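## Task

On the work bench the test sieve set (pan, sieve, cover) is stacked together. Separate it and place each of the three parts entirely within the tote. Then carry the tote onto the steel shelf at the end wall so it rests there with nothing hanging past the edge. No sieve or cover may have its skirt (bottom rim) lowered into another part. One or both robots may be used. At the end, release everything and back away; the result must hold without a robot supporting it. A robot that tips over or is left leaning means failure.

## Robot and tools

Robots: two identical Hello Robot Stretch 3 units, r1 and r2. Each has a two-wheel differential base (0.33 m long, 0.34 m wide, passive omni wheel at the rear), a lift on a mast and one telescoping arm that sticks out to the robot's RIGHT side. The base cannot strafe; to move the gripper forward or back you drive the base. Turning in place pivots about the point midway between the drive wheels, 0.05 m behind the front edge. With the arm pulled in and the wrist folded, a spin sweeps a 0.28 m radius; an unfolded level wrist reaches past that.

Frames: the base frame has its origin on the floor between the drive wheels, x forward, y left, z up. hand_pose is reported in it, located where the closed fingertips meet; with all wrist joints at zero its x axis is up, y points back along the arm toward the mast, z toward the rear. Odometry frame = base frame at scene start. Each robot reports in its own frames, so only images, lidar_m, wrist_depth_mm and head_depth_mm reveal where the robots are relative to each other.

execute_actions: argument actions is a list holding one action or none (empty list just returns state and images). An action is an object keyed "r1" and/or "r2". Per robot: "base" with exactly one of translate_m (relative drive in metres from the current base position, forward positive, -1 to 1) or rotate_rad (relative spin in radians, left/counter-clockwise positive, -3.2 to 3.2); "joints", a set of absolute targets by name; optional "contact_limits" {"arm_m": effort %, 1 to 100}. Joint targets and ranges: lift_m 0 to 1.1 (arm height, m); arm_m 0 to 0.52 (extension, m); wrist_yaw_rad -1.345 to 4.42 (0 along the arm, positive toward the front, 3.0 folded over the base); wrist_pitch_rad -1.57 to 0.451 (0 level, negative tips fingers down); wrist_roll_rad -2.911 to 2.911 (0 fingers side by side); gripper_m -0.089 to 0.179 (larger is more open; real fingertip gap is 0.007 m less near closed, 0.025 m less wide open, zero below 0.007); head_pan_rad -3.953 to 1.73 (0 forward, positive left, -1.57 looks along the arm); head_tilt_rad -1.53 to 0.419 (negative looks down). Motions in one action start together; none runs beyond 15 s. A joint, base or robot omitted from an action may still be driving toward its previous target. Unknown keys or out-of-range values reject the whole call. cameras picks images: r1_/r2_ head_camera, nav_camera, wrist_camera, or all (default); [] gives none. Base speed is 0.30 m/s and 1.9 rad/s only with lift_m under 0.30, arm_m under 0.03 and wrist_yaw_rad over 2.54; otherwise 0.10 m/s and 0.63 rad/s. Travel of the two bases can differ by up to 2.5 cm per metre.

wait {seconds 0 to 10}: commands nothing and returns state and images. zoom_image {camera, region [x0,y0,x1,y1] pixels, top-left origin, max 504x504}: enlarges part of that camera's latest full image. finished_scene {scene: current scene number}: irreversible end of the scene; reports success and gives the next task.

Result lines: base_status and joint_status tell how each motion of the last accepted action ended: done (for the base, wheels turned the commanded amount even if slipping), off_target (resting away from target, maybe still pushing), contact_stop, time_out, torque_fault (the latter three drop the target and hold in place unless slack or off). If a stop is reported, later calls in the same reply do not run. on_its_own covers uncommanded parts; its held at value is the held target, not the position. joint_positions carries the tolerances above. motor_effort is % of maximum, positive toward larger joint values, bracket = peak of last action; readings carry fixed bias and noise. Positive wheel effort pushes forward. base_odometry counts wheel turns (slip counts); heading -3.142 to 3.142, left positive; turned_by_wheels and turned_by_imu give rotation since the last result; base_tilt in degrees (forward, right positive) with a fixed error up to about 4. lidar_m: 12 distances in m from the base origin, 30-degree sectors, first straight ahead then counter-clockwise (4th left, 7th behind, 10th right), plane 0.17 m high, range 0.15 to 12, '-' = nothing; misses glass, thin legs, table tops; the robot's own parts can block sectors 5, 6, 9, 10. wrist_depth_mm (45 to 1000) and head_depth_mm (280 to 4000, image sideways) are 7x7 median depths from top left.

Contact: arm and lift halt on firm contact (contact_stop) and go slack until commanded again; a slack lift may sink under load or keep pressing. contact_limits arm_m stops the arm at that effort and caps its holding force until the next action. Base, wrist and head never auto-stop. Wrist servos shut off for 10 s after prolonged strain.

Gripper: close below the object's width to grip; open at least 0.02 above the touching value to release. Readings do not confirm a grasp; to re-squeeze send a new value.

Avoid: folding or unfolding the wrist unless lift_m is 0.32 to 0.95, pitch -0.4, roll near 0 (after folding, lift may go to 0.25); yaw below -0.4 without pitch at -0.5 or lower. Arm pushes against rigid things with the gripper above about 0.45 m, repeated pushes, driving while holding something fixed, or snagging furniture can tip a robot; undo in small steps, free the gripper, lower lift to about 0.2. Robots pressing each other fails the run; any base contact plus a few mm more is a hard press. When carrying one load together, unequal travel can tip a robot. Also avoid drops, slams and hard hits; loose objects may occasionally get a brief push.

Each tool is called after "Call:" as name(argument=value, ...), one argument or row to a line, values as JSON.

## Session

Call:
execute_actions(
  actions=[],
)

Scene clock: 0.00 s.
r1.base_odometry: x=+0.000 y=+0.000 heading=+0.000 (m, m, rad; r1's odometry frame)
r1.turned_by_wheels: +0.000 (rad since the last result)
r1.turned_by_imu: +0.000 (rad since the last result)
r1.base_tilt: forward=-0.1 right=+0.9 (deg)
r1.lidar_m: 4.27 1.37 2.06 1.89 3.20 0.99 0.70 0.66 0.68 0.89 2.15 3.84
r1.head_depth_mm: 2002 3087 - - - 2961 2055 / 1990 2656 - - - 2923 2039 / 2008 2855 - - - 2946 2062 / 1986 3051 - - - 2953 2042 / 1990 3032 - - - 2966 2059 / 1984 3076 - - - 2981 2048 / 1988 3074 3803 3822 3872 2958 2067
r1.base_status: not commanded
r1.joint_positions: lift_m=+0.356 arm_m=+0.003 wrist_yaw_rad=+2.939 wrist_pitch_rad=-0.571 wrist_roll_rad=+0.015 gripper_m=+0.037 head_pan_rad=-0.016 head_tilt_rad=-0.001
r1.joint_status: not commanded
r1.motor_effort: left_wheel=+0 right_wheel=+0 lift_m=+19 arm_m=+1 wrist_yaw_rad=-1 wrist_pitch_rad=+6 wrist_roll_rad=+1 gripper_m=+0 head_pan_rad=+2 head_tilt_rad=+2 (%)
r1.hand_pose: x=+0.0195 y=+0.0510 z=+0.3362 quat_wxyz=(+0.268, +0.700, +0.128, +0.650) (m; r1's base frame)
r1.wrist_depth_mm: - - - - - - - / - - - - - - - / 842 - 880 888 932 918 976 / 694 - 724 716 738 761 762 / 584 592 630 615 622 632 649 / 506 512 - 529 556 540 548 / 457 - - 471 460 479 483
r2.base_odometry: x=+0.000 y=+0.000 heading=+0.000 (m, m, rad; r2's odometry frame)
r2.turned_by_wheels: +0.000 (rad since the last result)
r2.turned_by_imu: +0.000 (rad since the last result)
r2.base_tilt: forward=-1.9 right=-0.1 (deg)
r2.lidar_m: 1.29 1.61 5.28 1.27 0.83 0.75 0.76 0.94 1.90 3.46 4.30 1.93
r2.head_depth_mm: 2005 3126 3749 3829 3846 2865 1988 / 1977 3068 3943 3889 3940 1383 1927 / 1991 3075 - - - 1397 2135 / 1980 3032 - - 3752 1516 2109 / 1949 3023 - - - 1614 2097 / 1961 3041 - - - 1668 2129 / 1937 3008 - - - 2390 2137
r2.base_status: not commanded
r2.joint_positions: lift_m=+0.382 arm_m=+0.002 wrist_yaw_rad=+3.138 wrist_pitch_rad=-0.405 wrist_roll_rad=+0.017 gripper_m=+0.037 head_pan_rad=-0.003 head_tilt_rad=-0.009
r2.joint_status: not commanded
r2.motor_effort: left_wheel=+0 right_wheel=+0 lift_m=+40 arm_m=+0 wrist_yaw_rad=+0 wrist_pitch_rad=+9 wrist_roll_rad=+0 gripper_m=+0 head_pan_rad=+0 head_tilt_rad=+3 (%)
r2.hand_pose: x=-0.0205 y=+0.0790 z=+0.3980 quat_wxyz=(+0.145, +0.698, +0.140, +0.687) (m; r2's base frame)
r2.wrist_depth_mm: 686 851 - - - - - / 713 888 - - - - - / 719 930 - - - - - / 738 909 - 996 986 962 967 / 738 805 779 801 830 780 777 / 683 688 659 665 - 670 648 / 582 580 565 575 556 564 565
pictures: r1_head_camera (sideways: a quarter turn clockwise sets it upright), r1_nav_camera (sideways: a quarter turn counterclockwise sets it upright), r1_wrist_camera, r2_head_camera (sideways: a quarter turn clockwise sets it upright), r2_nav_camera (sideways: a quarter turn counterclockwise sets it upright), r2_wrist_camera
Images, in order (width x height): r1_head_camera 896x504, r1_nav_camera 672x504, r1_wrist_camera 644x364, r2_head_camera 896x504, r2_nav_camera 672x504, r2_wrist_camera 644x364.

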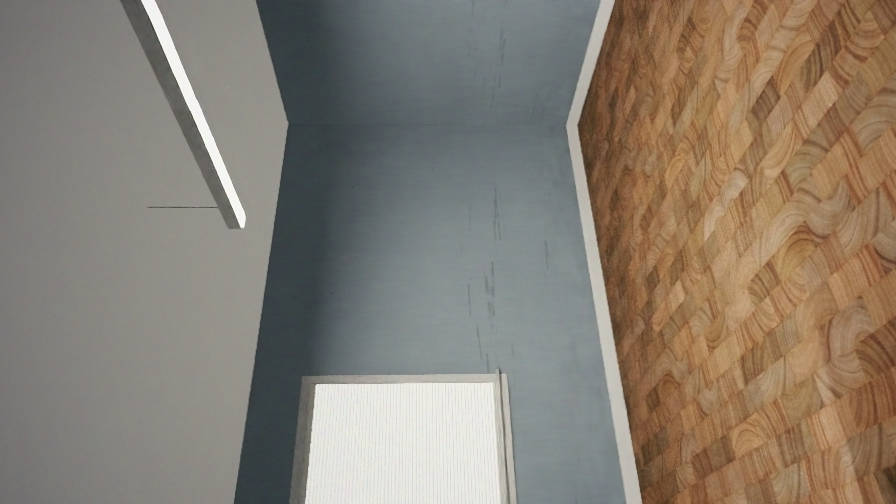

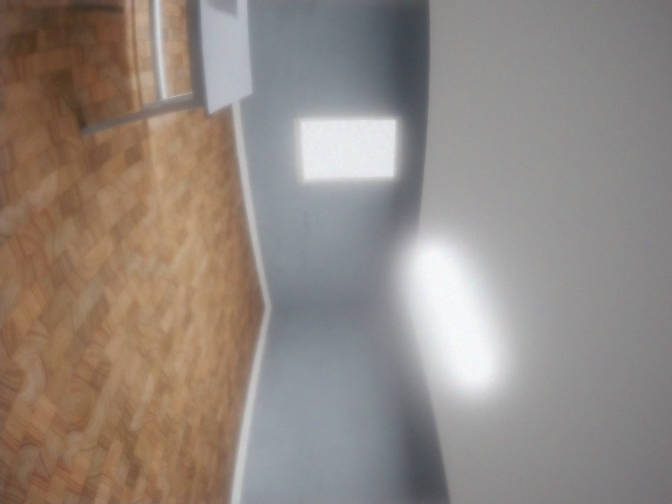

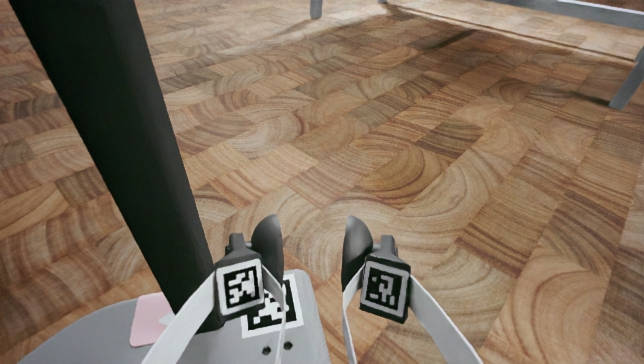

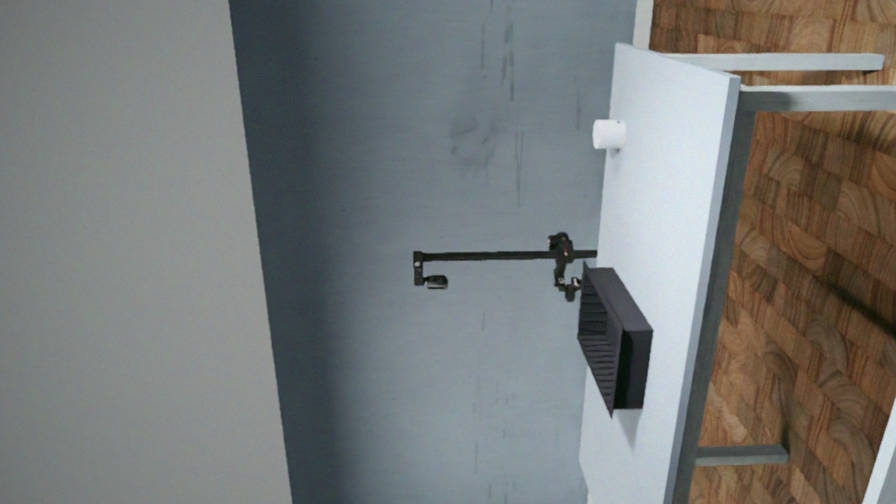

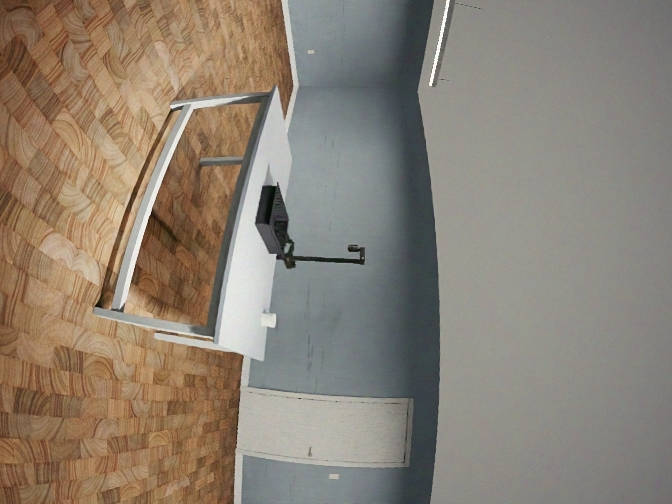

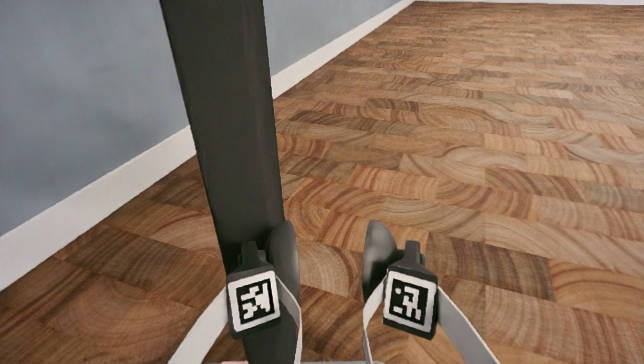

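Call:
execute_actions(
  actions=[
    {"r1":{"joints":{"lift_m":0.28,"wrist_pitch_rad":-0.4}},"r2":{"joints":{"lift_m":0.28}}},
  ],
  cameras=[],
)

Call:
execute_actions(
  actions=[
    {"r1":{"base":{"rotate_rad":1.51}},"r2":{"base":{"rotate_rad":0.41}}},
  ],
  cameras=[],
)

Call:
execute_actions(
  actions=[
    {"r1":{"base":{"translate_m":1.0}},"r2":{"base":{"translate_m":1.0}}},
  ],
  cameras=[],
)

Call:
execute_actions(
  actions=[
    {"r1":{"base":{"translate_m":0.5}},"r2":{"base":{"translate_m":0.26}}},
  ],
  cameras=[],
)

Call:
execute_actions(
  actions=[
    {"r1":{"base":{"rotate_rad":0.695},"joints":{"head_pan_rad":-1.57,"head_tilt_rad":-0.7}},"r2":{"base":{"rotate_rad":0.815},"joints":{"head_pan_rad":-1.57,"head_tilt_rad":-0.7}}},
  ],
  cameras=["r1_head_camera","r2_head_camera"],
)

Scene clock: 20.93 s.
r1.base_odometry: x=+0.000 y=+0.000 heading=+0.000 (m, m, rad; r1's odometry frame)
r1.turned_by_wheels: +0.000 (rad since the last result)
r1.turned_by_imu: +0.000 (rad since the last result)
r1.base_tilt: forward=-0.2 right=+0.9 (deg)
r1.lidar_m: 4.30 1.37 2.06 1.89 3.21 0.99 0.70 0.66 0.67 0.89 2.15 3.84
r1.head_depth_mm: 2002 3084 - - - 2923 2060 / 1998 2651 - - - 2946 2053 / 1988 2877 - - - 2934 2074 / 1998 3079 - - - 2955 2048 / 1992 3062 - - - 2943 2047 / 2005 3043 - - - 2979 2035 / 1987 3069 3847 3812 3881 2976 2053
r1.base_status: not commanded
r1.joint_positions: lift_m=+0.280 arm_m=+0.003 wrist_yaw_rad=+2.939 wrist_pitch_rad=-0.423 wrist_roll_rad=+0.015 gripper_m=+0.037 head_pan_rad=-0.016 head_tilt_rad=-0.001
r1.joint_status: all done
r1.motor_effort: left_wheel=+0(0) right_wheel=-1(0) lift_m=+14(16) arm_m=+1(1) wrist_yaw_rad=-1(0) wrist_pitch_rad=+11(12) wrist_roll_rad=+1(1) gripper_m=+0(0) head_pan_rad=+0(1) head_tilt_rad=+3(2) (%)
r1.hand_pose: x=+0.0238 y=+0.0717 z=+0.2919 quat_wxyz=(+0.218, +0.708, +0.076, +0.668) (m; r1's base frame)
r1.wrist_depth_mm: - - - - - - - / - - - - - - - / 963 - - - - - - / 738 - 755 799 798 806 843 / 586 - 634 616 631 641 651 / 490 485 - 516 545 528 536 / 429 - - 445 442 452 455
r2.base_odometry: x=+0.000 y=+0.000 heading=+0.000 (m, m, rad; r2's odometry frame)
r2.turned_by_wheels: +0.000 (rad since the last result)
r2.turned_by_imu: +0.001 (rad since the last result)
r2.base_tilt: forward=-1.9 right=-0.1 (deg)
r2.lidar_m: 1.29 1.60 5.28 1.27 0.82 0.75 0.76 0.94 1.90 3.45 4.29 1.93
r2.head_depth_mm: 1992 3091 3799 3756 3767 2877 1997 / 1982 3075 3980 3974 3964 1375 1926 / 1975 3078 - - - 1399 2104 / 1964 3058 - - 3797 1510 2133 / 1983 3068 - - - 1618 2120 / 1945 3006 - - - 1674 2128 / 1940 3017 - - - 2409 2104
r2.base_status: not commanded
r2.joint_positions: lift_m=+0.281 arm_m=+0.002 wrist_yaw_rad=+3.138 wrist_pitch_rad=-0.405 wrist_roll_rad=+0.017 gripper_m=+0.037 head_pan_rad=-0.003 head_tilt_rad=-0.009
r2.joint_status: all done
r2.motor_effort: left_wheel=-1(0) right_wheel=+0(0) lift_m=+16(37) arm_m=+0(1) wrist_yaw_rad=+0(1) wrist_pitch_rad=+9(9) wrist_roll_rad=+0(0) gripper_m=+0(0) head_pan_rad=+0(0) head_tilt_rad=+3(3) (%)
r2.hand_pose: x=-0.0205 y=+0.0789 z=+0.2963 quat_wxyz=(+0.145, +0.698, +0.140, +0.687) (m; r2's base frame)
r2.wrist_depth_mm: 679 823 - - - - - / 700 922 - - - - - / 733 945 - - - - - / 733 810 - 768 765 779 760 / 656 657 613 627 658 637 617 / 543 541 539 541 - 516 527 / 463 - - - 441 457 446
pictures: none
No camera images: the call's "cameras" was empty. Leave "cameras" out to get every camera's image.

Scene clock: 23.20 s.
r1.base_odometry: x=+0.000 y=+0.000 heading=+1.510 (m, m, rad; r1's odometry frame)
r1.turned_by_wheels: +1.510 (rad since the last result)
r1.turned_by_imu: +1.456 (rad since the last result)
r1.base_tilt: forward=-0.1 right=+0.9 (deg)
r1.lidar_m: 1.89 4.95 1.12 0.72 0.66 0.66 0.82 1.64 3.76 4.47 1.37 2.03
r1.head_depth_mm: 2014 3069 - - - 2234 2059 / 1980 3110 - - - 2620 1975 / 1976 3046 - - - 2811 1969 / 1977 3058 - - - 2964 2055 / 1978 3044 - - - 2954 2058 / 1993 2852 - - - 2968 2064 / 1978 3078 - - - 2994 2061
r1.base_status: done
r1.joint_positions: lift_m=+0.280 arm_m=+0.003 wrist_yaw_rad=+2.939 wrist_pitch_rad=-0.423 wrist_roll_rad=+0.015 gripper_m=+0.037 head_pan_rad=-0.016 head_tilt_rad=-0.001
r1.joint_status: not commanded
r1.motor_effort: left_wheel=-2(10) right_wheel=+1(7) lift_m=+14(14) arm_m=+1(1) wrist_yaw_rad=+0(1) wrist_pitch_rad=+11(11) wrist_roll_rad=+1(1) gripper_m=+0(1) head_pan_rad=+0(0) head_tilt_rad=+2(4) (%)
r1.hand_pose: x=+0.0238 y=+0.0717 z=+0.2919 quat_wxyz=(+0.218, +0.708, +0.076, +0.668) (m; r1's base frame)
r1.wrist_depth_mm: - 660 770 - - - - / - 707 824 - - - - / 544 745 862 - - - - / 573 - 751 781 770 802 826 / 574 - 624 621 639 623 651 / 491 492 - 519 536 526 525 / 436 - - 447 436 450 452
r2.base_odometry: x=+0.000 y=+0.000 heading=+0.410 (m, m, rad; r2's odometry frame)
r2.turned_by_wheels: +0.410 (rad since the last result)
r2.turned_by_imu: +0.402 (rad since the last result)
r2.base_tilt: forward=-1.9 right=-0.2 (deg)
r2.lidar_m: 1.48 5.31 1.54 0.88 0.75 0.75 0.87 1.48 3.43 3.95 3.96 1.29
r2.head_depth_mm: 1979 3069 - - 3568 1482 2085 / 1989 3071 - - - 1623 2104 / 1965 3096 - - 2467 2575 2116 / 1960 3053 - - - 2889 1990 / 1954 3029 - - - 2734 2027 / 1959 2969 - - - 3086 2126 / 1948 2989 - - - 3170 2108
r2.base_status: done
r2.joint_positions: lift_m=+0.281 arm_m=+0.002 wrist_yaw_rad=+3.138 wrist_pitch_rad=-0.405 wrist_roll_rad=+0.017 gripper_m=+0.037 head_pan_rad=-0.003 head_tilt_rad=-0.009
r2.joint_status: not commanded
r2.motor_effort: left_wheel=-2(8) right_wheel=+2(9) lift_m=+17(16) arm_m=+1(0) wrist_yaw_rad=-1(0) wrist_pitch_rad=+9(9) wrist_roll_rad=+0(0) gripper_m=+1(0) head_pan_rad=+0(0) head_tilt_rad=+3(3) (%)
r2.hand_pose: x=-0.0205 y=+0.0789 z=+0.2963 quat_wxyz=(+0.145, +0.698, +0.140, +0.687) (m; r2's base frame)
r2.wrist_depth_mm: 583 675 - - - - - / 625 728 - - - - - / 652 788 - - - - - / 670 736 - 786 760 774 762 / 642 653 619 643 648 607 614 / 550 534 546 542 - 524 518 / 462 - - - 448 449 455
pictures: none
No camera images: the call's "cameras" was empty. Leave "cameras" out to get every camera's image.

Scene clock: 28.30 s.
r1.base_odometry: x=+0.061 y=+0.998 heading=+1.510 (m, m, rad; r1's odometry frame)
r1.turned_by_wheels: +0.000 (rad since the last result)
r1.turned_by_imu: +0.004 (rad since the last result)
r1.base_tilt: forward=-0.1 right=+0.8 (deg)
r1.lidar_m: 0.93 4.18 2.11 1.40 1.28 1.29 1.60 3.20 4.52 1.13 1.39 0.92
r1.head_depth_mm: 1997 3081 3870 3890 3874 2960 873 / 1999 3082 - - - 2901 2076 / 2000 3103 - - - 2961 2048 / 1977 2839 - - - 2948 2041 / 1973 2840 - - - 2954 2070 / 1989 2853 - - - 2967 2048 / 2007 3065 - - - 2971 2050
r1.base_status: done
r1.joint_positions: lift_m=+0.280 arm_m=+0.003 wrist_yaw_rad=+2.939 wrist_pitch_rad=-0.422 wrist_roll_rad=+0.015 gripper_m=+0.037 head_pan_rad=-0.016 head_tilt_rad=-0.001
r1.joint_status: not commanded
r1.motor_effort: left_wheel=-3(8) right_wheel=+2(5) lift_m=+14(14) arm_m=+0(1) wrist_yaw_rad=+1(1) wrist_pitch_rad=+10(11) wrist_roll_rad=+1(1) gripper_m=-1(0) head_pan_rad=+0(1) head_tilt_rad=+3(4) (%)
r1.hand_pose: x=+0.0238 y=+0.0718 z=+0.2921 quat_wxyz=(+0.218, +0.708, +0.076, +0.668) (m; r1's base frame)
r1.wrist_depth_mm: - - - - - - - / 973 - - - - - - / 960 - - - - - - / 719 - 763 779 801 799 821 / 593 - 635 612 630 641 648 / 489 490 - 517 543 521 536 / 434 - - 443 441 451 456
r2.base_odometry: x=+0.917 y=+0.398 heading=+0.410 (m, m, rad; r2's odometry frame)
r2.turned_by_wheels: +0.000 (rad since the last result)
r2.turned_by_imu: -0.002 (rad since the last result)
r2.base_tilt: forward=-2.0 right=-0.2 (deg)
r2.lidar_m: 0.66 1.11 3.00 1.71 1.46 1.46 1.68 2.87 4.12 0.67 0.58 0.58
r2.head_depth_mm: 1992 3114 3494 3496 3456 1287 842 / 1985 3084 3763 3845 3778 1301 884 / 1985 3071 - - - 1306 885 / 1987 3070 - - - 1302 888 / 1964 3081 - - - 3165 937 / 1969 2944 - - - 3097 1043 / 1943 2769 - - - 3153 2138
r2.base_status: done
r2.joint_positions: lift_m=+0.281 arm_m=+0.002 wrist_yaw_rad=+3.138 wrist_pitch_rad=-0.405 wrist_roll_rad=+0.017 gripper_m=+0.037 head_pan_rad=-0.003 head_tilt_rad=-0.009
r2.joint_status: not commanded
r2.motor_effort: left_wheel=-1(6) right_wheel=+2(8) lift_m=+17(17) arm_m=+0(0) wrist_yaw_rad=+0(0) wrist_pitch_rad=+9(9) wrist_roll_rad=+0(0) gripper_m=+1(0) head_pan_rad=+0(0) head_tilt_rad=+3(2) (%)
r2.hand_pose: x=-0.0205 y=+0.0789 z=+0.2963 quat_wxyz=(+0.145, +0.698, +0.140, +0.687) (m; r2's base frame)
r2.wrist_depth_mm: - - - - - - - / - - - - - - - / - - - - - - - / 801 823 - 786 776 790 769 / 659 651 617 638 648 617 621 / 550 543 542 548 - 522 519 / 461 - - - 437 452 451
pictures: none
No camera images: the call's "cameras" was empty. Leave "cameras" out to get every camera's image.

Scene clock: 31.70 s.
r1.base_odometry: x=+0.092 y=+1.497 heading=+1.510 (m, m, rad; r1's odometry frame)
r1.turned_by_wheels: +0.000 (rad since the last result)
r1.turned_by_imu: +0.002 (rad since the last result)
r1.base_tilt: forward=-0.1 right=+1.0 (deg)
r1.lidar_m: 3.95 3.79 2.68 1.72 1.59 1.60 1.98 3.96 1.31 1.19 1.08 0.46
r1.head_depth_mm: 1985 3055 3448 3506 3577 2968 2034 / 1993 3081 - - - 2978 2073 / 1986 3075 - - - 2973 2049 / 2000 3047 - - - 2937 2050 / 1981 3092 - - - 2940 2033 / 1892 3049 - - - 2984 2048 / 1797 3033 3769 3704 3759 2946 2056
r1.base_status: done
r1.joint_positions: lift_m=+0.280 arm_m=+0.003 wrist_yaw_rad=+2.939 wrist_pitch_rad=-0.422 wrist_roll_rad=+0.015 gripper_m=+0.037 head_pan_rad=-0.016 head_tilt_rad=-0.001
r1.joint_status: not commanded
r1.motor_effort: left_wheel=-3(9) right_wheel=+1(7) lift_m=+14(14) arm_m=+1(1) wrist_yaw_rad=+0(0) wrist_pitch_rad=+11(11) wrist_roll_rad=+1(1) gripper_m=+0(0) head_pan_rad=+2(1) head_tilt_rad=+3(3) (%)
r1.hand_pose: x=+0.0238 y=+0.0718 z=+0.2921 quat_wxyz=(+0.218, +0.708, +0.076, +0.668) (m; r1's base frame)
r1.wrist_depth_mm: - - - - - - - / - - - - - - - / 953 - - - - - - / 731 - 760 770 798 824 816 / 591 - 641 610 628 638 645 / 488 481 - 520 540 531 529 / 438 - - 446 447 446 455
r2.base_odometry: x=+1.156 y=+0.502 heading=+0.410 (m, m, rad; r2's odometry frame)
r2.turned_by_wheels: +0.000 (rad since the last result)
r2.turned_by_imu: +0.000 (rad since the last result)
r2.base_tilt: forward=-1.9 right=-0.1 (deg)
r2.lidar_m: 0.45 0.77 3.40 1.92 1.65 1.65 1.89 3.23 4.28 0.45 0.39 0.39
r2.head_depth_mm: 1982 3071 3258 3307 3269 3043 882 / 1961 3098 3616 3557 3638 3041 882 / 1996 3078 3961 - - 3124 886 / 1978 3064 - - - 3081 894 / 1963 3048 - - - 3099 895 / 1940 3026 - - - 3145 901 / 1953 2795 - - - 3165 2121
r2.base_status: done
r2.joint_positions: lift_m=+0.281 arm_m=+0.002 wrist_yaw_rad=+3.138 wrist_pitch_rad=-0.405 wrist_roll_rad=+0.017 gripper_m=+0.037 head_pan_rad=-0.003 head_tilt_rad=-0.009
r2.joint_status: not commanded
r2.motor_effort: left_wheel=-1(6) right_wheel=+2(7) lift_m=+17(16) arm_m=+0(1) wrist_yaw_rad=-1(0) wrist_pitch_rad=+9(9) wrist_roll_rad=+0(0) gripper_m=+1(0) head_pan_rad=+0(0) head_tilt_rad=+3(3) (%)
r2.hand_pose: x=-0.0205 y=+0.0789 z=+0.2963 quat_wxyz=(+0.145, +0.698, +0.140, +0.687) (m; r2's base frame)
r2.wrist_depth_mm: - - - - - - - / - - - - - - - / - - - - - 980 983 / 832 817 - 780 753 769 752 / 647 663 621 651 651 622 613 / 551 546 552 544 - 519 526 / 471 - - - 448 454 446
pictures: none
No camera images: the call's "cameras" was empty. Leave "cameras" out to get every camera's image.

Scene clock: 33.57 s.
r1.base_odometry: x=+0.092 y=+1.497 heading=+2.205 (m, m, rad; r1's odometry frame)
r1.turned_by_wheels: +0.695 (rad since the last result)
r1.turned_by_imu: +0.675 (rad since the last result)
r1.base_tilt: forward=-0.1 right=+0.9 (deg)
r1.lidar_m: 3.79 2.23 1.63 1.58 1.65 2.28 4.89 1.31 1.12 1.08 0.46 3.95
r1.head_depth_mm: 2599 2854 997 779 655 1321 1147 / 2659 2965 1001 780 657 1320 1149 / 2632 3009 1007 678 656 1324 1149 / 2706 2969 1013 784 658 1320 1148 / 2702 3025 1012 786 661 942 1128 / 2696 2996 2465 1859 701 1334 1157 / 2739 3037 2487 1905 1588 1331 1162
r1.base_status: done
r1.joint_positions: lift_m=+0.280 arm_m=+0.003 wrist_yaw_rad=+2.939 wrist_pitch_rad=-0.422 wrist_roll_rad=+0.015 gripper_m=+0.037 head_pan_rad=-1.563 head_tilt_rad=-0.692
r1.joint_status: all done
r1.motor_effort: left_wheel=-3(10) right_wheel=+1(7) lift_m=+14(14) arm_m=+1(1) wrist_yaw_rad=-1(1) wrist_pitch_rad=+11(11) wrist_roll_rad=+1(1) gripper_m=-1(0) head_pan_rad=-4(37) head_tilt_rad=-5(49) (%)
r1.hand_pose: x=+0.0238 y=+0.0718 z=+0.2921 quat_wxyz=(+0.218, +0.708, +0.076, +0.668) (m; r1's base frame)
r1.wrist_depth_mm: - - - - - - - / - - - - - - - / 940 - - - - - - / 736 - 769 784 800 814 819 / 576 - 632 613 640 640 647 / 492 491 - 518 540 528 529 / 437 - - 445 439 445 454
r2.base_odometry: x=+1.156 y=+0.502 heading=+1.225 (m, m, rad; r2's odometry frame)
r2.turned_by_wheels: +0.815 (rad since the last result)
r2.turned_by_imu: +0.796 (rad since the last result)
r2.base_tilt: forward=-1.9 right=-0.2 (deg)
r2.lidar_m: 4.44 2.36 1.71 1.64 1.71 2.32 4.29 0.56 0.41 0.39 0.40 0.55
r2.head_depth_mm: 2649 3021 1031 796 648 1283 1110 / 2681 2962 1033 802 648 1293 1124 / 2676 3003 974 733 652 1294 1112 / 2691 3033 976 722 653 1298 1123 / 2691 3052 976 722 656 1299 1128 / 2659 3039 1013 738 659 1297 1124 / 2673 3060 1066 815 660 1301 1128
r2.base_status: done
r2.joint_positions: lift_m=+0.281 arm_m=+0.002 wrist_yaw_rad=+3.138 wrist_pitch_rad=-0.405 wrist_roll_rad=+0.017 gripper_m=+0.037 head_pan_rad=-1.563 head_tilt_rad=-0.692
r2.joint_status: all done
r2.motor_effort: left_wheel=-2(8) right_wheel=+3(9) lift_m=+16(17) arm_m=+0(0) wrist_yaw_rad=+0(0) wrist_pitch_rad=+9(9) wrist_roll_rad=+0(1) gripper_m=+1(0) head_pan_rad=-3(30) head_tilt_rad=-3(36) (%)
r2.hand_pose: x=-0.0205 y=+0.0789 z=+0.2963 quat_wxyz=(+0.145, +0.698, +0.140, +0.687) (m; r2's base frame)
r2.wrist_depth_mm: - - - - - - - / - - - - - - - / - - - - - 993 923 / 804 781 - 765 770 769 774 / 667 646 623 638 650 623 629 / 553 538 542 532 - 529 526 / 469 - - - 443 455 451
pictures: r1_head_camera (sideways: a quarter turn clockwise sets it upright), r2_head_camera (sideways: a quarter turn clockwise sets it upright)
Images, in order (width x height): r1_head_camera 896x504, r2_head_camera 896x504.

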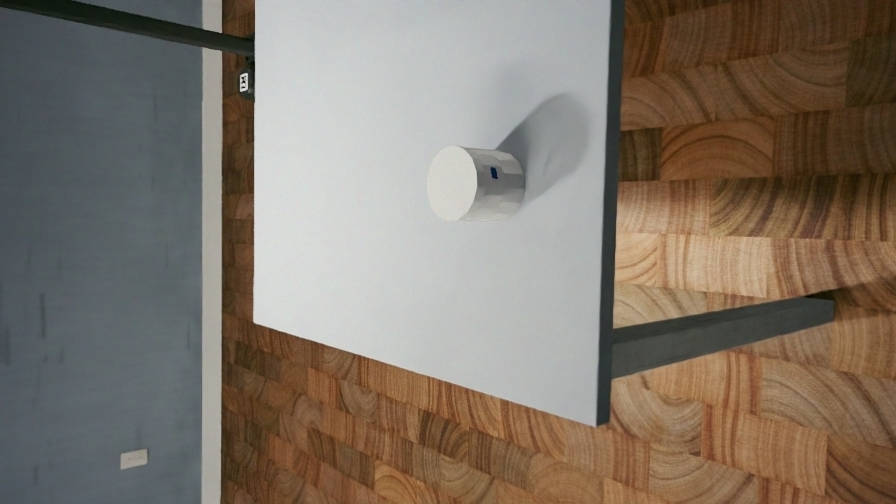

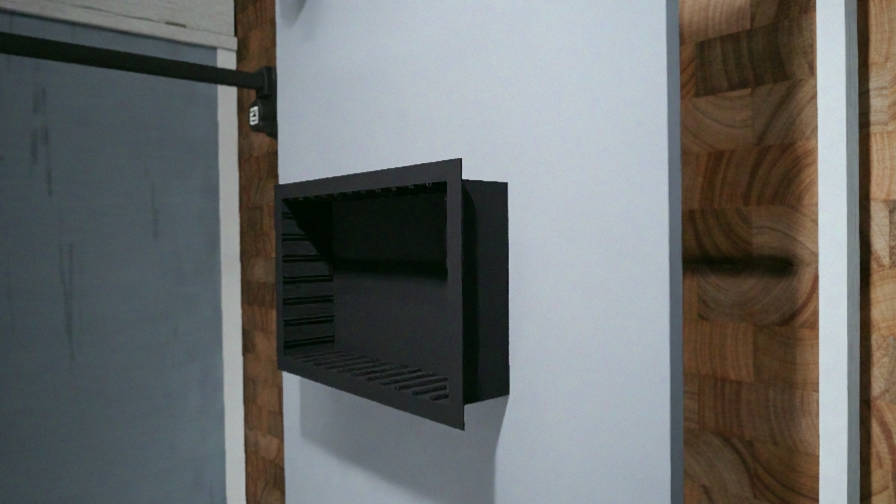

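Call:
execute_actions(
  actions=[
    {"r1":{"base":{"rotate_rad":-0.015},"joints":{"lift_m":0.94}},"r2":{"base":{"translate_m":0.085},"joints":{"lift_m":0.94}}},
  ],
  cameras=[],
)

Call:
execute_actions(
  actions=[
    {"r1":{"joints":{"wrist_yaw_rad":0,"gripper_m":0.14}},"r2":{"joints":{"wrist_yaw_rad":0,"gripper_m":0.09}}},
  ],
  cameras=[],
)

Call:
execute_actions(
  actions=[
    {"r1":{"joints":{"lift_m":1.0,"wrist_pitch_rad":-1.1,"arm_m":0.31}},"r2":{"joints":{"lift_m":1.03,"arm_m":0.2,"wrist_pitch_rad":-1.55,"wrist_roll_rad":1.57}}},
  ],
  cameras=["r1_head_camera","r1_wrist_camera"],
)

Scene clock: 56.10 s.
r1.base_odometry: x=+0.092 y=+1.497 heading=+2.190 (m, m, rad; r1's odometry frame)
r1.turned_by_wheels: -0.015 (rad since the last result)
r1.turned_by_imu: -0.015 (rad since the last result)
r1.base_tilt: forward=-0.2 right=+0.9 (deg)
r1.lidar_m: 3.80 2.27 1.62 1.59 1.65 2.24 4.88 1.31 1.13 1.08 0.46 3.94
r1.head_depth_mm: 2671 2949 997 802 - - 1147 / 2680 2990 998 778 - - 1125 / 2680 2995 1005 698 688 - - / 2678 2967 1008 784 - - 1166 / 2698 2982 1013 784 670 - 1129 / 2753 3004 2479 1803 664 1330 1158 / 2723 3020 2486 1922 1574 1334 1153
r1.base_status: done
r1.joint_positions: lift_m=+0.940 arm_m=+0.003 wrist_yaw_rad=+2.939 wrist_pitch_rad=-0.422 wrist_roll_rad=+0.015 gripper_m=+0.037 head_pan_rad=-1.563 head_tilt_rad=-0.692
r1.joint_status: all done
r1.motor_effort: left_wheel=-1(4) right_wheel=+0(2) lift_m=+24(22) arm_m=+0(1) wrist_yaw_rad=+1(0) wrist_pitch_rad=+10(11) wrist_roll_rad=+1(1) gripper_m=+1(1) head_pan_rad=-2(3) head_tilt_rad=-5(5) (%)
r1.hand_pose: x=+0.0238 y=+0.0719 z=+0.9515 quat_wxyz=(+0.218, +0.708, +0.076, +0.668) (m; r1's base frame)
r1.wrist_depth_mm: - - - - - - - / - - - - - - - / - - - - - - - / - - - - - - - / - - - - - - - / - - - - - - - / - - - - - - -
r2.base_odometry: x=+1.185 y=+0.582 heading=+1.225 (m, m, rad; r2's odometry frame)
r2.turned_by_wheels: +0.000 (rad since the last result)
r2.turned_by_imu: +0.002 (rad since the last result)
r2.base_tilt: forward=-1.9 right=-0.2 (deg)
r2.lidar_m: 4.33 2.36 1.71 1.64 1.70 2.32 4.37 0.56 0.41 0.39 0.41 0.55
r2.head_depth_mm: 2659 2940 1034 824 - - 1112 / 2680 3046 993 716 696 - - / 2694 3045 975 717 690 - - / 2684 2996 977 721 692 - 1098 / 2674 3034 999 734 695 - 1100 / 2697 3067 1057 809 658 1308 1124 / 2659 3036 1061 815 660 1307 1130
r2.base_status: done
r2.joint_positions: lift_m=+0.939 arm_m=+0.002 wrist_yaw_rad=+3.138 wrist_pitch_rad=-0.405 wrist_roll_rad=+0.017 gripper_m=+0.037 head_pan_rad=-1.563 head_tilt_rad=-0.692
r2.joint_status: all done
r2.motor_effort: left_wheel=-2(8) right_wheel=+2(8) lift_m=+61(66) arm_m=+1(0) wrist_yaw_rad=+1(1) wrist_pitch_rad=+9(9) wrist_roll_rad=+0(0) gripper_m=+1(0) head_pan_rad=-2(3) head_tilt_rad=-3(4) (%)
r2.hand_pose: x=-0.0205 y=+0.0789 z=+0.9547 quat_wxyz=(+0.145, +0.698, +0.140, +0.687) (m; r2's base frame)
r2.wrist_depth_mm: - - - - - - - / - - - - - - - / - - - - - - - / - - - - - - - / - - - - - - - / - - - - - - - / - - - - - - -
pictures: none
No camera images: the call's "cameras" was empty. Leave "cameras" out to get every camera's image.

Scene clock: 58.67 s.
r1.base_odometry: x=+0.092 y=+1.497 heading=+2.190 (m, m, rad; r1's odometry frame)
r1.turned_by_wheels: +0.000 (rad since the last result)
r1.turned_by_imu: +0.000 (rad since the last result)
r1.base_tilt: forward=-0.1 right=+0.9 (deg)
r1.lidar_m: 3.79 2.27 1.63 1.59 1.65 2.25 4.89 1.31 1.13 1.08 0.46 3.93
r1.head_depth_mm: 2685 2916 994 801 - - - / 2669 2943 997 802 - - - / 2682 2926 1003 833 - - - / 2704 2967 1005 808 659 1321 1150 / 2706 3009 1009 788 662 1053 1136 / 2752 3036 2476 1813 663 1334 1153 / 2703 3059 2461 1936 1568 1334 1162
r1.base_status: not commanded
r1.joint_positions: lift_m=+0.940 arm_m=+0.003 wrist_yaw_rad=+0.002 wrist_pitch_rad=-0.422 wrist_roll_rad=+0.015 gripper_m=+0.140 head_pan_rad=-1.563 head_tilt_rad=-0.692
r1.joint_status: all done
r1.motor_effort: left_wheel=-1(1) right_wheel=+0(1) lift_m=+24(24) arm_m=+0(1) wrist_yaw_rad=-2(2) wrist_pitch_rad=+11(11) wrist_roll_rad=+1(1) gripper_m=+1(82) head_pan_rad=-2(4) head_tilt_rad=-4(5) (%)
r1.hand_pose: x=-0.0211 y=-0.3714 z=+0.9515 quat_wxyz=(+0.686, +0.148, -0.696, -0.149) (m; r1's base frame)
r1.wrist_depth_mm: - - - - - - - / - - - - - - - / - - 802 783 815 751 731 / - - 567 584 604 578 512 / - - 458 374 480 488 475 / - - 384 379 387 - 401 / - 320 326 329 334 329 345
r2.base_odometry: x=+1.185 y=+0.582 heading=+1.225 (m, m, rad; r2's odometry frame)
r2.turned_by_wheels: +0.000 (rad since the last result)
r2.turned_by_imu: +0.001 (rad since the last result)
r2.base_tilt: forward=-1.9 right=-0.1 (deg)
r2.lidar_m: 4.33 2.36 1.71 1.65 1.71 2.32 4.38 0.56 0.41 0.39 0.40 0.55
r2.head_depth_mm: 2612 2988 1032 826 - - - / 2663 3047 989 735 - - - / 2656 2998 970 837 - - - / 2695 3026 979 828 645 1300 1119 / 2700 3063 997 738 656 1298 1127 / 2687 3005 1062 812 660 1300 1127 / 2702 3080 1064 815 660 1300 1130
r2.base_status: not commanded
r2.joint_positions: lift_m=+0.939 arm_m=+0.002 wrist_yaw_rad=+0.003 wrist_pitch_rad=-0.405 wrist_roll_rad=+0.017 gripper_m=+0.090 head_pan_rad=-1.563 head_tilt_rad=-0.692
r2.joint_status: all done
r2.motor_effort: left_wheel=-2(2) right_wheel=+3(2) lift_m=+62(61) arm_m=+0(0) wrist_yaw_rad=-3(2) wrist_pitch_rad=+9(9) wrist_roll_rad=+0(1) gripper_m=+1(86) head_pan_rad=-3(2) head_tilt_rad=-3(3) (%)
r2.hand_pose: x=-0.0207 y=-0.3730 z=+0.9547 quat_wxyz=(+0.687, +0.143, -0.698, -0.143) (m; r2's base frame)
r2.wrist_depth_mm: - - - - - - - / - - - - - - - / 795 785 741 743 716 749 731 / 595 605 533 586 537 573 566 / 478 479 402 400 398 469 463 / 404 400 404 401 389 391 391 / 348 352 335 343 343 335 334
pictures: none
No camera images: the call's "cameras" was empty. Leave "cameras" out to get every camera's image.

Scene clock: 62.13 s.
r1.base_odometry: x=+0.092 y=+1.497 heading=+2.190 (m, m, rad; r1's odometry frame)
r1.turned_by_wheels: +0.000 (rad since the last result)
r1.turned_by_imu: +0.000 (rad since the last result)
r1.base_tilt: forward=+0.0 right=+1.0 (deg)
r1.lidar_m: 3.79 2.27 1.62 1.59 1.64 2.24 4.87 1.31 1.12 1.08 0.46 3.94
r1.head_depth_mm: - 2839 996 778 651 1315 1147 / - - 1002 766 655 1314 1148 / 2619 - - 698 656 1319 1146 / 2658 2982 1008 770 660 1327 1154 / 2703 2943 1010 788 660 1059 1126 / 2731 3049 2469 1809 663 1329 1160 / 2734 3053 2489 1929 1582 1341 1156
r1.base_status: not commanded
r1.joint_positions: lift_m=+1.000 arm_m=+0.310 wrist_yaw_rad=+0.000 wrist_pitch_rad=-1.102 wrist_roll_rad=+0.015 gripper_m=+0.140 head_pan_rad=-1.563 head_tilt_rad=-0.692
r1.joint_status: all done
r1.motor_effort: left_wheel=-1(1) right_wheel=+1(0) lift_m=+24(26) arm_m=+4(2) wrist_yaw_rad=+0(1) wrist_pitch_rad=+1(10) wrist_roll_rad=+1(1) gripper_m=+1(0) head_pan_rad=-3(3) head_tilt_rad=-5(5) (%)
r1.hand_pose: x=-0.0216 y=-0.5491 z=+0.8990 quat_wxyz=(+0.598, +0.367, -0.607, -0.373) (m; r1's base frame)
r1.wrist_depth_mm: - 377 379 388 393 403 405 / - 353 355 363 369 376 383 / - 331 336 343 348 357 360 / - 318 318 324 327 334 342 / - 301 304 233 312 317 325 / 286 - 285 223 296 - 304 / 273 268 276 275 280 283 290
r2.base_odometry: x=+1.185 y=+0.582 heading=+1.225 (m, m, rad; r2's odometry frame)
r2.turned_by_wheels: +0.000 (rad since the last result)
r2.turned_by_imu: +0.001 (rad since the last result)
r2.base_tilt: forward=-1.9 right=-0.2 (deg)
r2.lidar_m: 4.32 2.36 1.71 1.65 1.70 2.31 4.38 0.56 0.41 0.39 0.40 0.55
r2.head_depth_mm: - - 987 769 648 1287 1110 / - - - 716 648 1284 1119 / 2623 - - - 651 1306 1117 / 2722 3073 975 704 654 1295 1122 / 2692 3038 999 735 654 1294 1127 / 2700 3001 1055 809 658 1298 1133 / 2725 3039 1072 812 659 1304 1122
r2.base_status: not commanded
r2.joint_positions: lift_m=+1.029 arm_m=+0.200 wrist_yaw_rad=+0.002 wrist_pitch_rad=-1.542 wrist_roll_rad=+1.567 gripper_m=+0.090 head_pan_rad=-1.563 head_tilt_rad=-0.692
r2.joint_status: all done
r2.motor_effort: left_wheel=-2(1) right_wheel=+3(3) lift_m=+61(62) arm_m=+2(1) wrist_yaw_rad=-1(2) wrist_pitch_rad=-4(9) wrist_roll_rad=+1(3) gripper_m=+1(0) head_pan_rad=-2(2) head_tilt_rad=-4(3) (%)
r2.hand_pose: x=-0.0216 y=-0.3278 z=+0.9111 quat_wxyz=(+0.002, +0.002, -0.717, -0.697) (m; r2's base frame)
r2.wrist_depth_mm: 299 298 295 - - - - / 290 307 303 - - - - / 290 311 309 - - - - / 287 319 314 - - - - / 290 325 322 - - - - / 288 337 331 - - - - / 293 342 345 - - - -
pictures: r1_head_camera (sideways: a quarter turn clockwise sets it upright), r1_wrist_camera
Images, in order (width x height): r1_head_camera 896x504, r1_wrist_camera 644x364.

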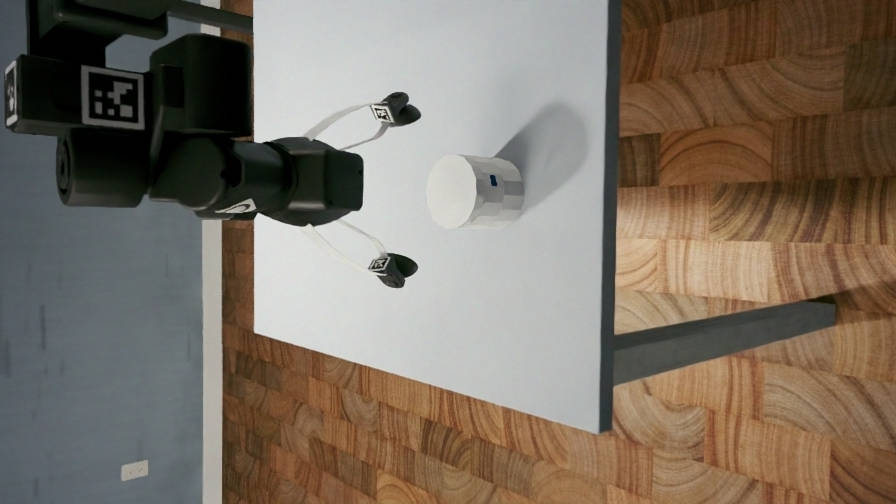

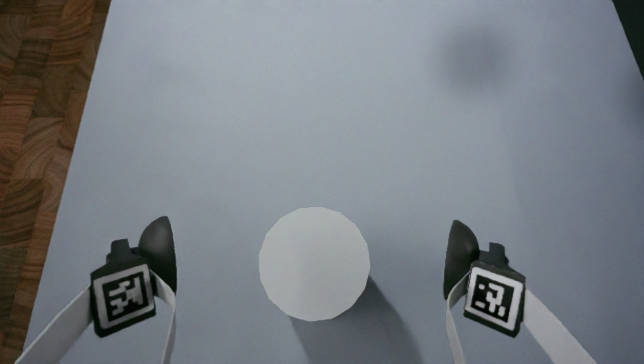

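Call:
execute_actions(
  actions=[
    {"r1":{"joints":{"lift_m":0.91,"gripper_m":0.115}}},
  ],
  cameras=["r1_head_camera","r1_wrist_camera"],
)

Scene clock: 74.50 s.
r1.base_odometry: x=+0.092 y=+1.497 heading=+2.190 (m, m, rad; r1's odometry frame)
r1.turned_by_wheels: +0.000 (rad since the last result)
r1.turned_by_imu: +0.000 (rad since the last result)
r1.base_tilt: forward=-0.2 right=+0.9 (deg)
r1.lidar_m: 3.80 2.26 1.62 1.59 1.64 2.24 4.88 1.31 1.13 1.08 0.46 3.95
r1.head_depth_mm: 2670 2853 - 754 654 1321 1146 / 2644 2896 - 782 654 1316 1147 / 2702 2961 - 668 659 1319 1149 / 2682 3000 1007 773 660 1322 1148 / 2731 2986 1018 788 660 1058 1129 / 2735 3025 2459 1814 661 1326 1159 / 2721 2987 2463 1935 1574 1331 1160
r1.base_status: not commanded
r1.joint_positions: lift_m=+0.910 arm_m=+0.310 wrist_yaw_rad=+0.000 wrist_pitch_rad=-1.102 wrist_roll_rad=+0.015 gripper_m=+0.115 head_pan_rad=-1.563 head_tilt_rad=-0.692
r1.joint_status: all done
r1.motor_effort: left_wheel=-1(1) right_wheel=+1(0) lift_m=+14(20) arm_m=+4(4) wrist_yaw_rad=+0(0) wrist_pitch_rad=+1(1) wrist_roll_rad=+1(1) gripper_m=+0(80) head_pan_rad=-1(4) head_tilt_rad=-5(5) (%)
r1.hand_pose: x=-0.0216 y=-0.5490 z=+0.8095 quat_wxyz=(+0.598, +0.367, -0.607, -0.373) (m; r1's base frame)
r1.wrist_depth_mm: 265 267 270 273 278 284 289 / 247 249 254 258 262 267 269 / 232 235 238 243 247 251 254 / 219 221 226 152 233 237 242 / 208 213 209 144 149 225 226 / 199 - 198 137 141 213 215 / 191 190 194 193 199 201 205
r2.base_odometry: x=+1.185 y=+0.582 heading=+1.225 (m, m, rad; r2's odometry frame)
r2.turned_by_wheels: +0.000 (rad since the last result)
r2.turned_by_imu: +0.001 (rad since the last result)
r2.base_tilt: forward=-2.0 right=-0.2 (deg)
r2.lidar_m: 4.34 2.36 1.71 1.65 1.70 2.32 4.37 0.56 0.41 0.39 0.40 0.55
r2.head_depth_mm: - - 993 769 644 1274 1109 / - - - 716 649 1288 1112 / 2657 - - - 651 1322 1116 / 2702 3107 981 697 653 1288 1121 / 2665 3049 998 738 656 1296 1117 / 2676 3060 1062 812 658 1294 1122 / 2704 3020 1061 815 659 1304 1126
r2.base_status: not commanded
r2.joint_positions: lift_m=+1.029 arm_m=+0.200 wrist_yaw_rad=+0.002 wrist_pitch_rad=-1.542 wrist_roll_rad=+1.567 gripper_m=+0.090 head_pan_rad=-1.563 head_tilt_rad=-0.692
r2.joint_status: not commanded
r2.motor_effort: left_wheel=-3(2) right_wheel=+2(3) lift_m=+61(61) arm_m=+2(2) wrist_yaw_rad=-1(2) wrist_pitch_rad=-5(4) wrist_roll_rad=+1(1) gripper_m=+0(1) head_pan_rad=-2(2) head_tilt_rad=-4(3) (%)
r2.hand_pose: x=-0.0216 y=-0.3278 z=+0.9111 quat_wxyz=(+0.002, +0.002, -0.717, -0.697) (m; r2's base frame)
r2.wrist_depth_mm: 301 298 297 - - - - / 288 303 304 - - - - / 289 313 309 - - - - / 288 319 316 - - - - / 290 328 324 - - - - / 292 337 333 - - - - / 292 343 345 - - - -
pictures: r1_head_camera (sideways: a quarter turn clockwise sets it upright), r1_wrist_camera
Images, in order (width x height): r1_head_camera 896x504, r1_wrist_camera 644x364.

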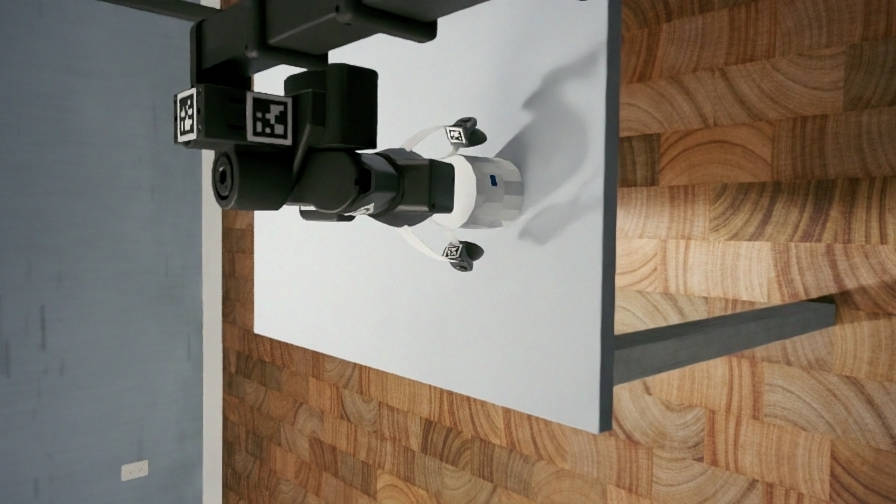

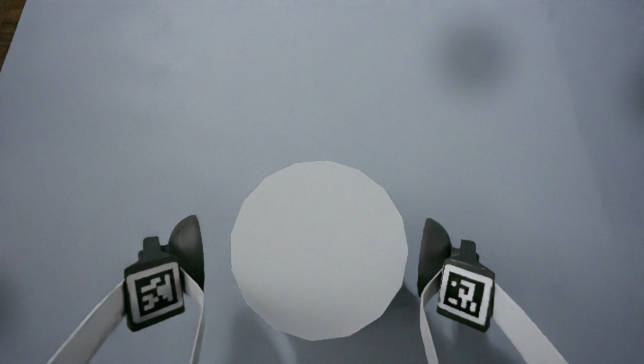

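Call:
execute_actions(
  actions=[
    {"r1":{"joints":{"lift_m":0.888}}},
  ],
  cameras=[],
)

Call:
execute_actions(
  actions=[
    {"r1":{"joints":{"gripper_m":0.04}}},
  ],
  cameras=["r1_head_camera"],
)

Call:
execute_actions(
  actions=[
    {"r1":{"base":{"translate_m":-0.42},"joints":{"lift_m":1.01}}},
  ],
  cameras=["r1_head_camera","r1_wrist_camera"],
)

Scene clock: 80.23 s.
r1.base_odometry: x=+0.092 y=+1.497 heading=+2.190 (m, m, rad; r1's odometry frame)
r1.turned_by_wheels: +0.000 (rad since the last result)
r1.turned_by_imu: +0.000 (rad since the last result)
r1.base_tilt: forward=-0.2 right=+0.9 (deg)
r1.lidar_m: 3.80 2.26 1.62 1.59 1.65 2.25 4.89 1.31 1.13 1.08 0.46 3.95
r1.head_depth_mm: 2660 2880 - 753 653 1322 1152 / 2676 2971 - 776 653 1319 1142 / 2701 3004 - 673 656 1325 1151 / 2703 2990 1007 785 659 1324 1149 / 2674 3002 1011 787 660 1054 1126 / 2692 2984 2467 1793 664 1330 1154 / 2717 3025 2478 1934 1566 1335 1159
r1.base_status: not commanded
r1.joint_positions: lift_m=+0.888 arm_m=+0.310 wrist_yaw_rad=+0.000 wrist_pitch_rad=-1.102 wrist_roll_rad=+0.015 gripper_m=+0.115 head_pan_rad=-1.563 head_tilt_rad=-0.692
r1.joint_status: all done
r1.motor_effort: left_wheel=-1(1) right_wheel=+1(1) lift_m=+14(14) arm_m=+3(4) wrist_yaw_rad=+0(1) wrist_pitch_rad=+1(1) wrist_roll_rad=+1(1) gripper_m=+0(1) head_pan_rad=-2(2) head_tilt_rad=-5(5) (%)
r1.hand_pose: x=-0.0216 y=-0.5490 z=+0.7875 quat_wxyz=(+0.598, +0.367, -0.607, -0.373) (m; r1's base frame)
r1.wrist_depth_mm: 236 237 244 246 252 255 261 / 221 224 227 231 236 241 243 / 208 212 213 217 221 224 229 / 197 199 200 129 208 210 213 / 188 190 122 122 125 201 204 / 179 - 116 116 119 191 193 / 171 172 174 112 178 180 183
r2.base_odometry: x=+1.185 y=+0.582 heading=+1.225 (m, m, rad; r2's odometry frame)
r2.turned_by_wheels: +0.000 (rad since the last result)
r2.turned_by_imu: +0.001 (rad since the last result)
r2.base_tilt: forward=-1.9 right=-0.1 (deg)
r2.lidar_m: 4.34 2.36 1.71 1.65 1.71 2.32 4.39 0.56 0.41 0.39 0.40 0.55
r2.head_depth_mm: - - 993 771 649 1275 1109 / - - - 716 652 1283 1118 / 2544 - - - 652 1316 1121 / 2665 3048 977 702 655 1300 1124 / 2615 3017 997 739 657 1304 1124 / 2718 3074 1057 812 659 1301 1124 / 2728 3026 1060 816 661 1305 1130
r2.base_status: not commanded
r2.joint_positions: lift_m=+1.029 arm_m=+0.200 wrist_yaw_rad=+0.002 wrist_pitch_rad=-1.542 wrist_roll_rad=+1.567 gripper_m=+0.090 head_pan_rad=-1.563 head_tilt_rad=-0.692
r2.joint_status: not commanded
r2.motor_effort: left_wheel=-2(2) right_wheel=+2(2) lift_m=+61(61) arm_m=+2(2) wrist_yaw_rad=-1(1) wrist_pitch_rad=-4(4) wrist_roll_rad=+1(1) gripper_m=+1(0) head_pan_rad=-3(3) head_tilt_rad=-3(4) (%)
r2.hand_pose: x=-0.0216 y=-0.3278 z=+0.9111 quat_wxyz=(+0.002, +0.002, -0.717, -0.697) (m; r2's base frame)
r2.wrist_depth_mm: 296 297 293 - - - - / 288 308 300 - - - - / 290 310 307 - - - - / 290 319 318 - - - - / 290 329 322 - - - - / 291 336 333 - - - - / 291 346 344 - - - -
pictures: none
No camera images: the call's "cameras" was empty. Leave "cameras" out to get every camera's image.

Scene clock: 81.47 s.
r1.base_odometry: x=+0.092 y=+1.497 heading=+2.189 (m, m, rad; r1's odometry frame)
r1.turned_by_wheels: +0.000 (rad since the last result)
r1.turned_by_imu: +0.000 (rad since the last result)
r1.base_tilt: forward=-0.1 right=+0.9 (deg)
r1.lidar_m: 3.79 2.26 1.62 1.59 1.64 2.25 4.88 1.31 1.12 1.08 0.46 3.96
r1.head_depth_mm: 2674 2891 - 753 654 1316 1150 / 2687 2924 - 778 655 1314 1146 / 2683 2977 - 675 655 1314 1144 / 2699 2993 1007 785 659 1313 1153 / 2725 2987 1015 788 660 1054 1129 / 2728 3052 2461 1801 663 1338 1161 / 2713 2996 2455 1942 1575 1333 1164
r1.base_status: not commanded
r1.joint_positions: lift_m=+0.888 arm_m=+0.310 wrist_yaw_rad=+0.000 wrist_pitch_rad=-1.102 wrist_roll_rad=+0.015 gripper_m=+0.041 head_pan_rad=-1.563 head_tilt_rad=-0.692
r1.joint_status: all done
r1.motor_effort: left_wheel=-1(2) right_wheel=+1(0) lift_m=+14(14) arm_m=+4(4) wrist_yaw_rad=+0(0) wrist_pitch_rad=+2(2) wrist_roll_rad=+1(1) gripper_m=-21(95) head_pan_rad=-2(3) head_tilt_rad=-4(4) (%)
r1.hand_pose: x=-0.0216 y=-0.5489 z=+0.7875 quat_wxyz=(+0.598, +0.368, -0.607, -0.374) (m; r1's base frame)
r1.wrist_depth_mm: 233 238 242 246 250 256 260 / 222 224 227 231 233 240 243 / 209 212 215 219 222 226 230 / 197 200 197 129 208 211 215 / 188 190 121 122 125 200 204 / 178 180 116 117 118 192 193 / 170 173 174 173 179 181 184
r2.base_odometry: x=+1.185 y=+0.582 heading=+1.225 (m, m, rad; r2's odometry frame)
r2.turned_by_wheels: +0.000 (rad since the last result)
r2.turned_by_imu: +0.000 (rad since the last result)
r2.base_tilt: forward=-1.9 right=-0.1 (deg)
r2.lidar_m: 4.34 2.36 1.71 1.65 1.71 2.32 4.39 0.56 0.41 0.39 0.40 0.55
r2.head_depth_mm: - - 987 769 647 1282 1117 / - - - 716 649 1291 1121 / 2602 - - - 650 1316 1121 / 2696 3008 982 701 653 1294 1123 / 2694 3028 1000 738 655 1302 1128 / 2687 3007 1057 811 661 1287 1127 / 2702 3080 1062 814 659 1292 1140
r2.base_status: not commanded
r2.joint_positions: lift_m=+1.029 arm_m=+0.200 wrist_yaw_rad=+0.002 wrist_pitch_rad=-1.542 wrist_roll_rad=+1.567 gripper_m=+0.090 head_pan_rad=-1.563 head_tilt_rad=-0.692
r2.joint_status: not commanded
r2.motor_effort: left_wheel=-2(2) right_wheel=+2(3) lift_m=+61(61) arm_m=+2(2) wrist_yaw_rad=-2(0) wrist_pitch_rad=-4(4) wrist_roll_rad=+1(1) gripper_m=+0(1) head_pan_rad=-2(3) head_tilt_rad=-4(4) (%)
r2.hand_pose: x=-0.0216 y=-0.3278 z=+0.9111 quat_wxyz=(+0.002, +0.002, -0.717, -0.697) (m; r2's base frame)
r2.wrist_depth_mm: 299 298 296 - - - - / 289 307 302 - - - - / 291 312 311 - - - - / 293 318 317 - - - - / 293 326 327 - - - - / 294 333 330 - - - - / 289 349 341 - - - -
pictures: r1_head_camera (sideways: a quarter turn clockwise sets it upright)
Images, in order (width x height): r1_head_camera 896x504.

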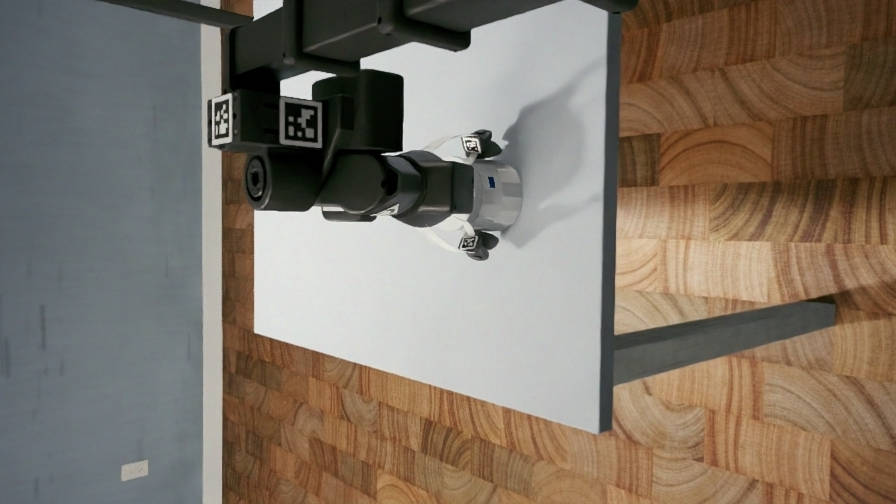

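Scene clock: 86.63 s.
r1.base_odometry: x=+0.335 y=+1.155 heading=+2.189 (m, m, rad; r1's odometry frame)
r1.turned_by_wheels: +0.000 (rad since the last result)
r1.turned_by_imu: +0.000 (rad since the last result)
r1.base_tilt: forward=-0.2 right=+0.8 (deg)
r1.lidar_m: 4.21 2.24 1.64 1.59 1.64 2.24 4.48 0.93 1.13 1.09 1.12 0.71
r1.head_depth_mm: - 2935 919 728 654 1322 1139 / - - 980 725 654 1318 1142 / 2617 - 589 713 657 1327 1147 / 2697 2960 1011 760 659 1336 1149 / 2703 3003 1015 787 661 1328 1150 / 2718 3018 1017 790 681 1329 1161 / 2720 3040 1020 792 683 1336 1161
r1.base_status: done
r1.joint_positions: lift_m=+1.010 arm_m=+0.310 wrist_yaw_rad=+0.000 wrist_pitch_rad=-1.109 wrist_roll_rad=+0.015 gripper_m=+0.044 head_pan_rad=-1.563 head_tilt_rad=-0.692
r1.joint_status: all done
r1.motor_effort: left_wheel=-1(5) right_wheel=+1(1) lift_m=+25(24) arm_m=+4(3) wrist_yaw_rad=+0(1) wrist_pitch_rad=+5(5) wrist_roll_rad=+1(1) gripper_m=-18(21) head_pan_rad=-3(3) head_tilt_rad=-6(5) (%)
r1.hand_pose: x=-0.0216 y=-0.5472 z=+0.9082 quat_wxyz=(+0.597, +0.370, -0.605, -0.376) (m; r1's base frame)
r1.wrist_depth_mm: 374 380 383 386 401 356 417 / 353 360 364 370 377 356 391 / 335 340 343 271 354 349 283 / 320 323 319 129 241 309 258 / 301 307 122 122 126 323 328 / 293 293 115 117 118 310 316 / 276 279 280 281 288 295 297
r2.base_odometry: x=+1.185 y=+0.582 heading=+1.225 (m, m, rad; r2's odometry frame)
r2.turned_by_wheels: +0.000 (rad since the last result)
r2.turned_by_imu: +0.001 (rad since the last result)
r2.base_tilt: forward=-1.9 right=-0.1 (deg)
r2.lidar_m: 4.33 2.35 1.71 1.64 1.70 2.32 4.39 0.56 0.41 0.39 0.40 0.55
r2.head_depth_mm: - - 989 772 647 1281 1110 / - - - 717 649 1292 1119 / 875 - - - 653 1315 1124 / 2674 3005 979 702 654 1301 1126 / 2695 3000 997 735 655 1303 1127 / 2713 3088 1049 812 659 1296 1126 / 2666 3038 1063 813 661 1306 1126
r2.base_status: not commanded
r2.joint_positions: lift_m=+1.029 arm_m=+0.200 wrist_yaw_rad=+0.002 wrist_pitch_rad=-1.542 wrist_roll_rad=+1.567 gripper_m=+0.090 head_pan_rad=-1.563 head_tilt_rad=-0.692
r2.joint_status: not commanded
r2.motor_effort: left_wheel=-2(1) right_wheel=+2(3) lift_m=+61(61) arm_m=+2(2) wrist_yaw_rad=-2(1) wrist_pitch_rad=-5(4) wrist_roll_rad=+1(1) gripper_m=+1(0) head_pan_rad=-2(2) head_tilt_rad=-3(3) (%)
r2.hand_pose: x=-0.0216 y=-0.3278 z=+0.9111 quat_wxyz=(+0.002, +0.002, -0.717, -0.697) (m; r2's base frame)
r2.wrist_depth_mm: 299 299 294 - - - - / 291 304 298 - - - - / 291 308 310 - - - - / 290 323 317 - - - - / 290 327 328 - - - - / 291 334 331 - - - - / 292 348 339 - - - -
pictures: r1_head_camera (sideways: a quarter turn clockwise sets it upright), r1_wrist_camera
Images, in order (width x height): r1_head_camera 896x504, r1_wrist_camera 644x364.

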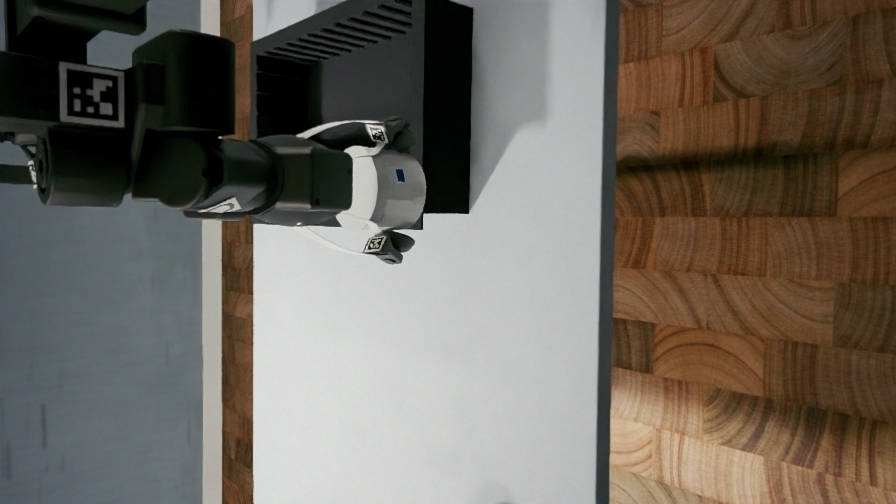

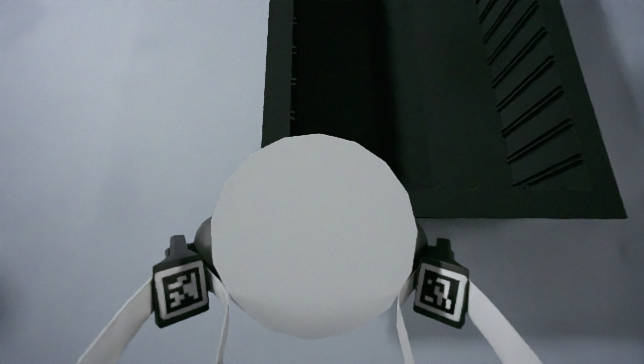

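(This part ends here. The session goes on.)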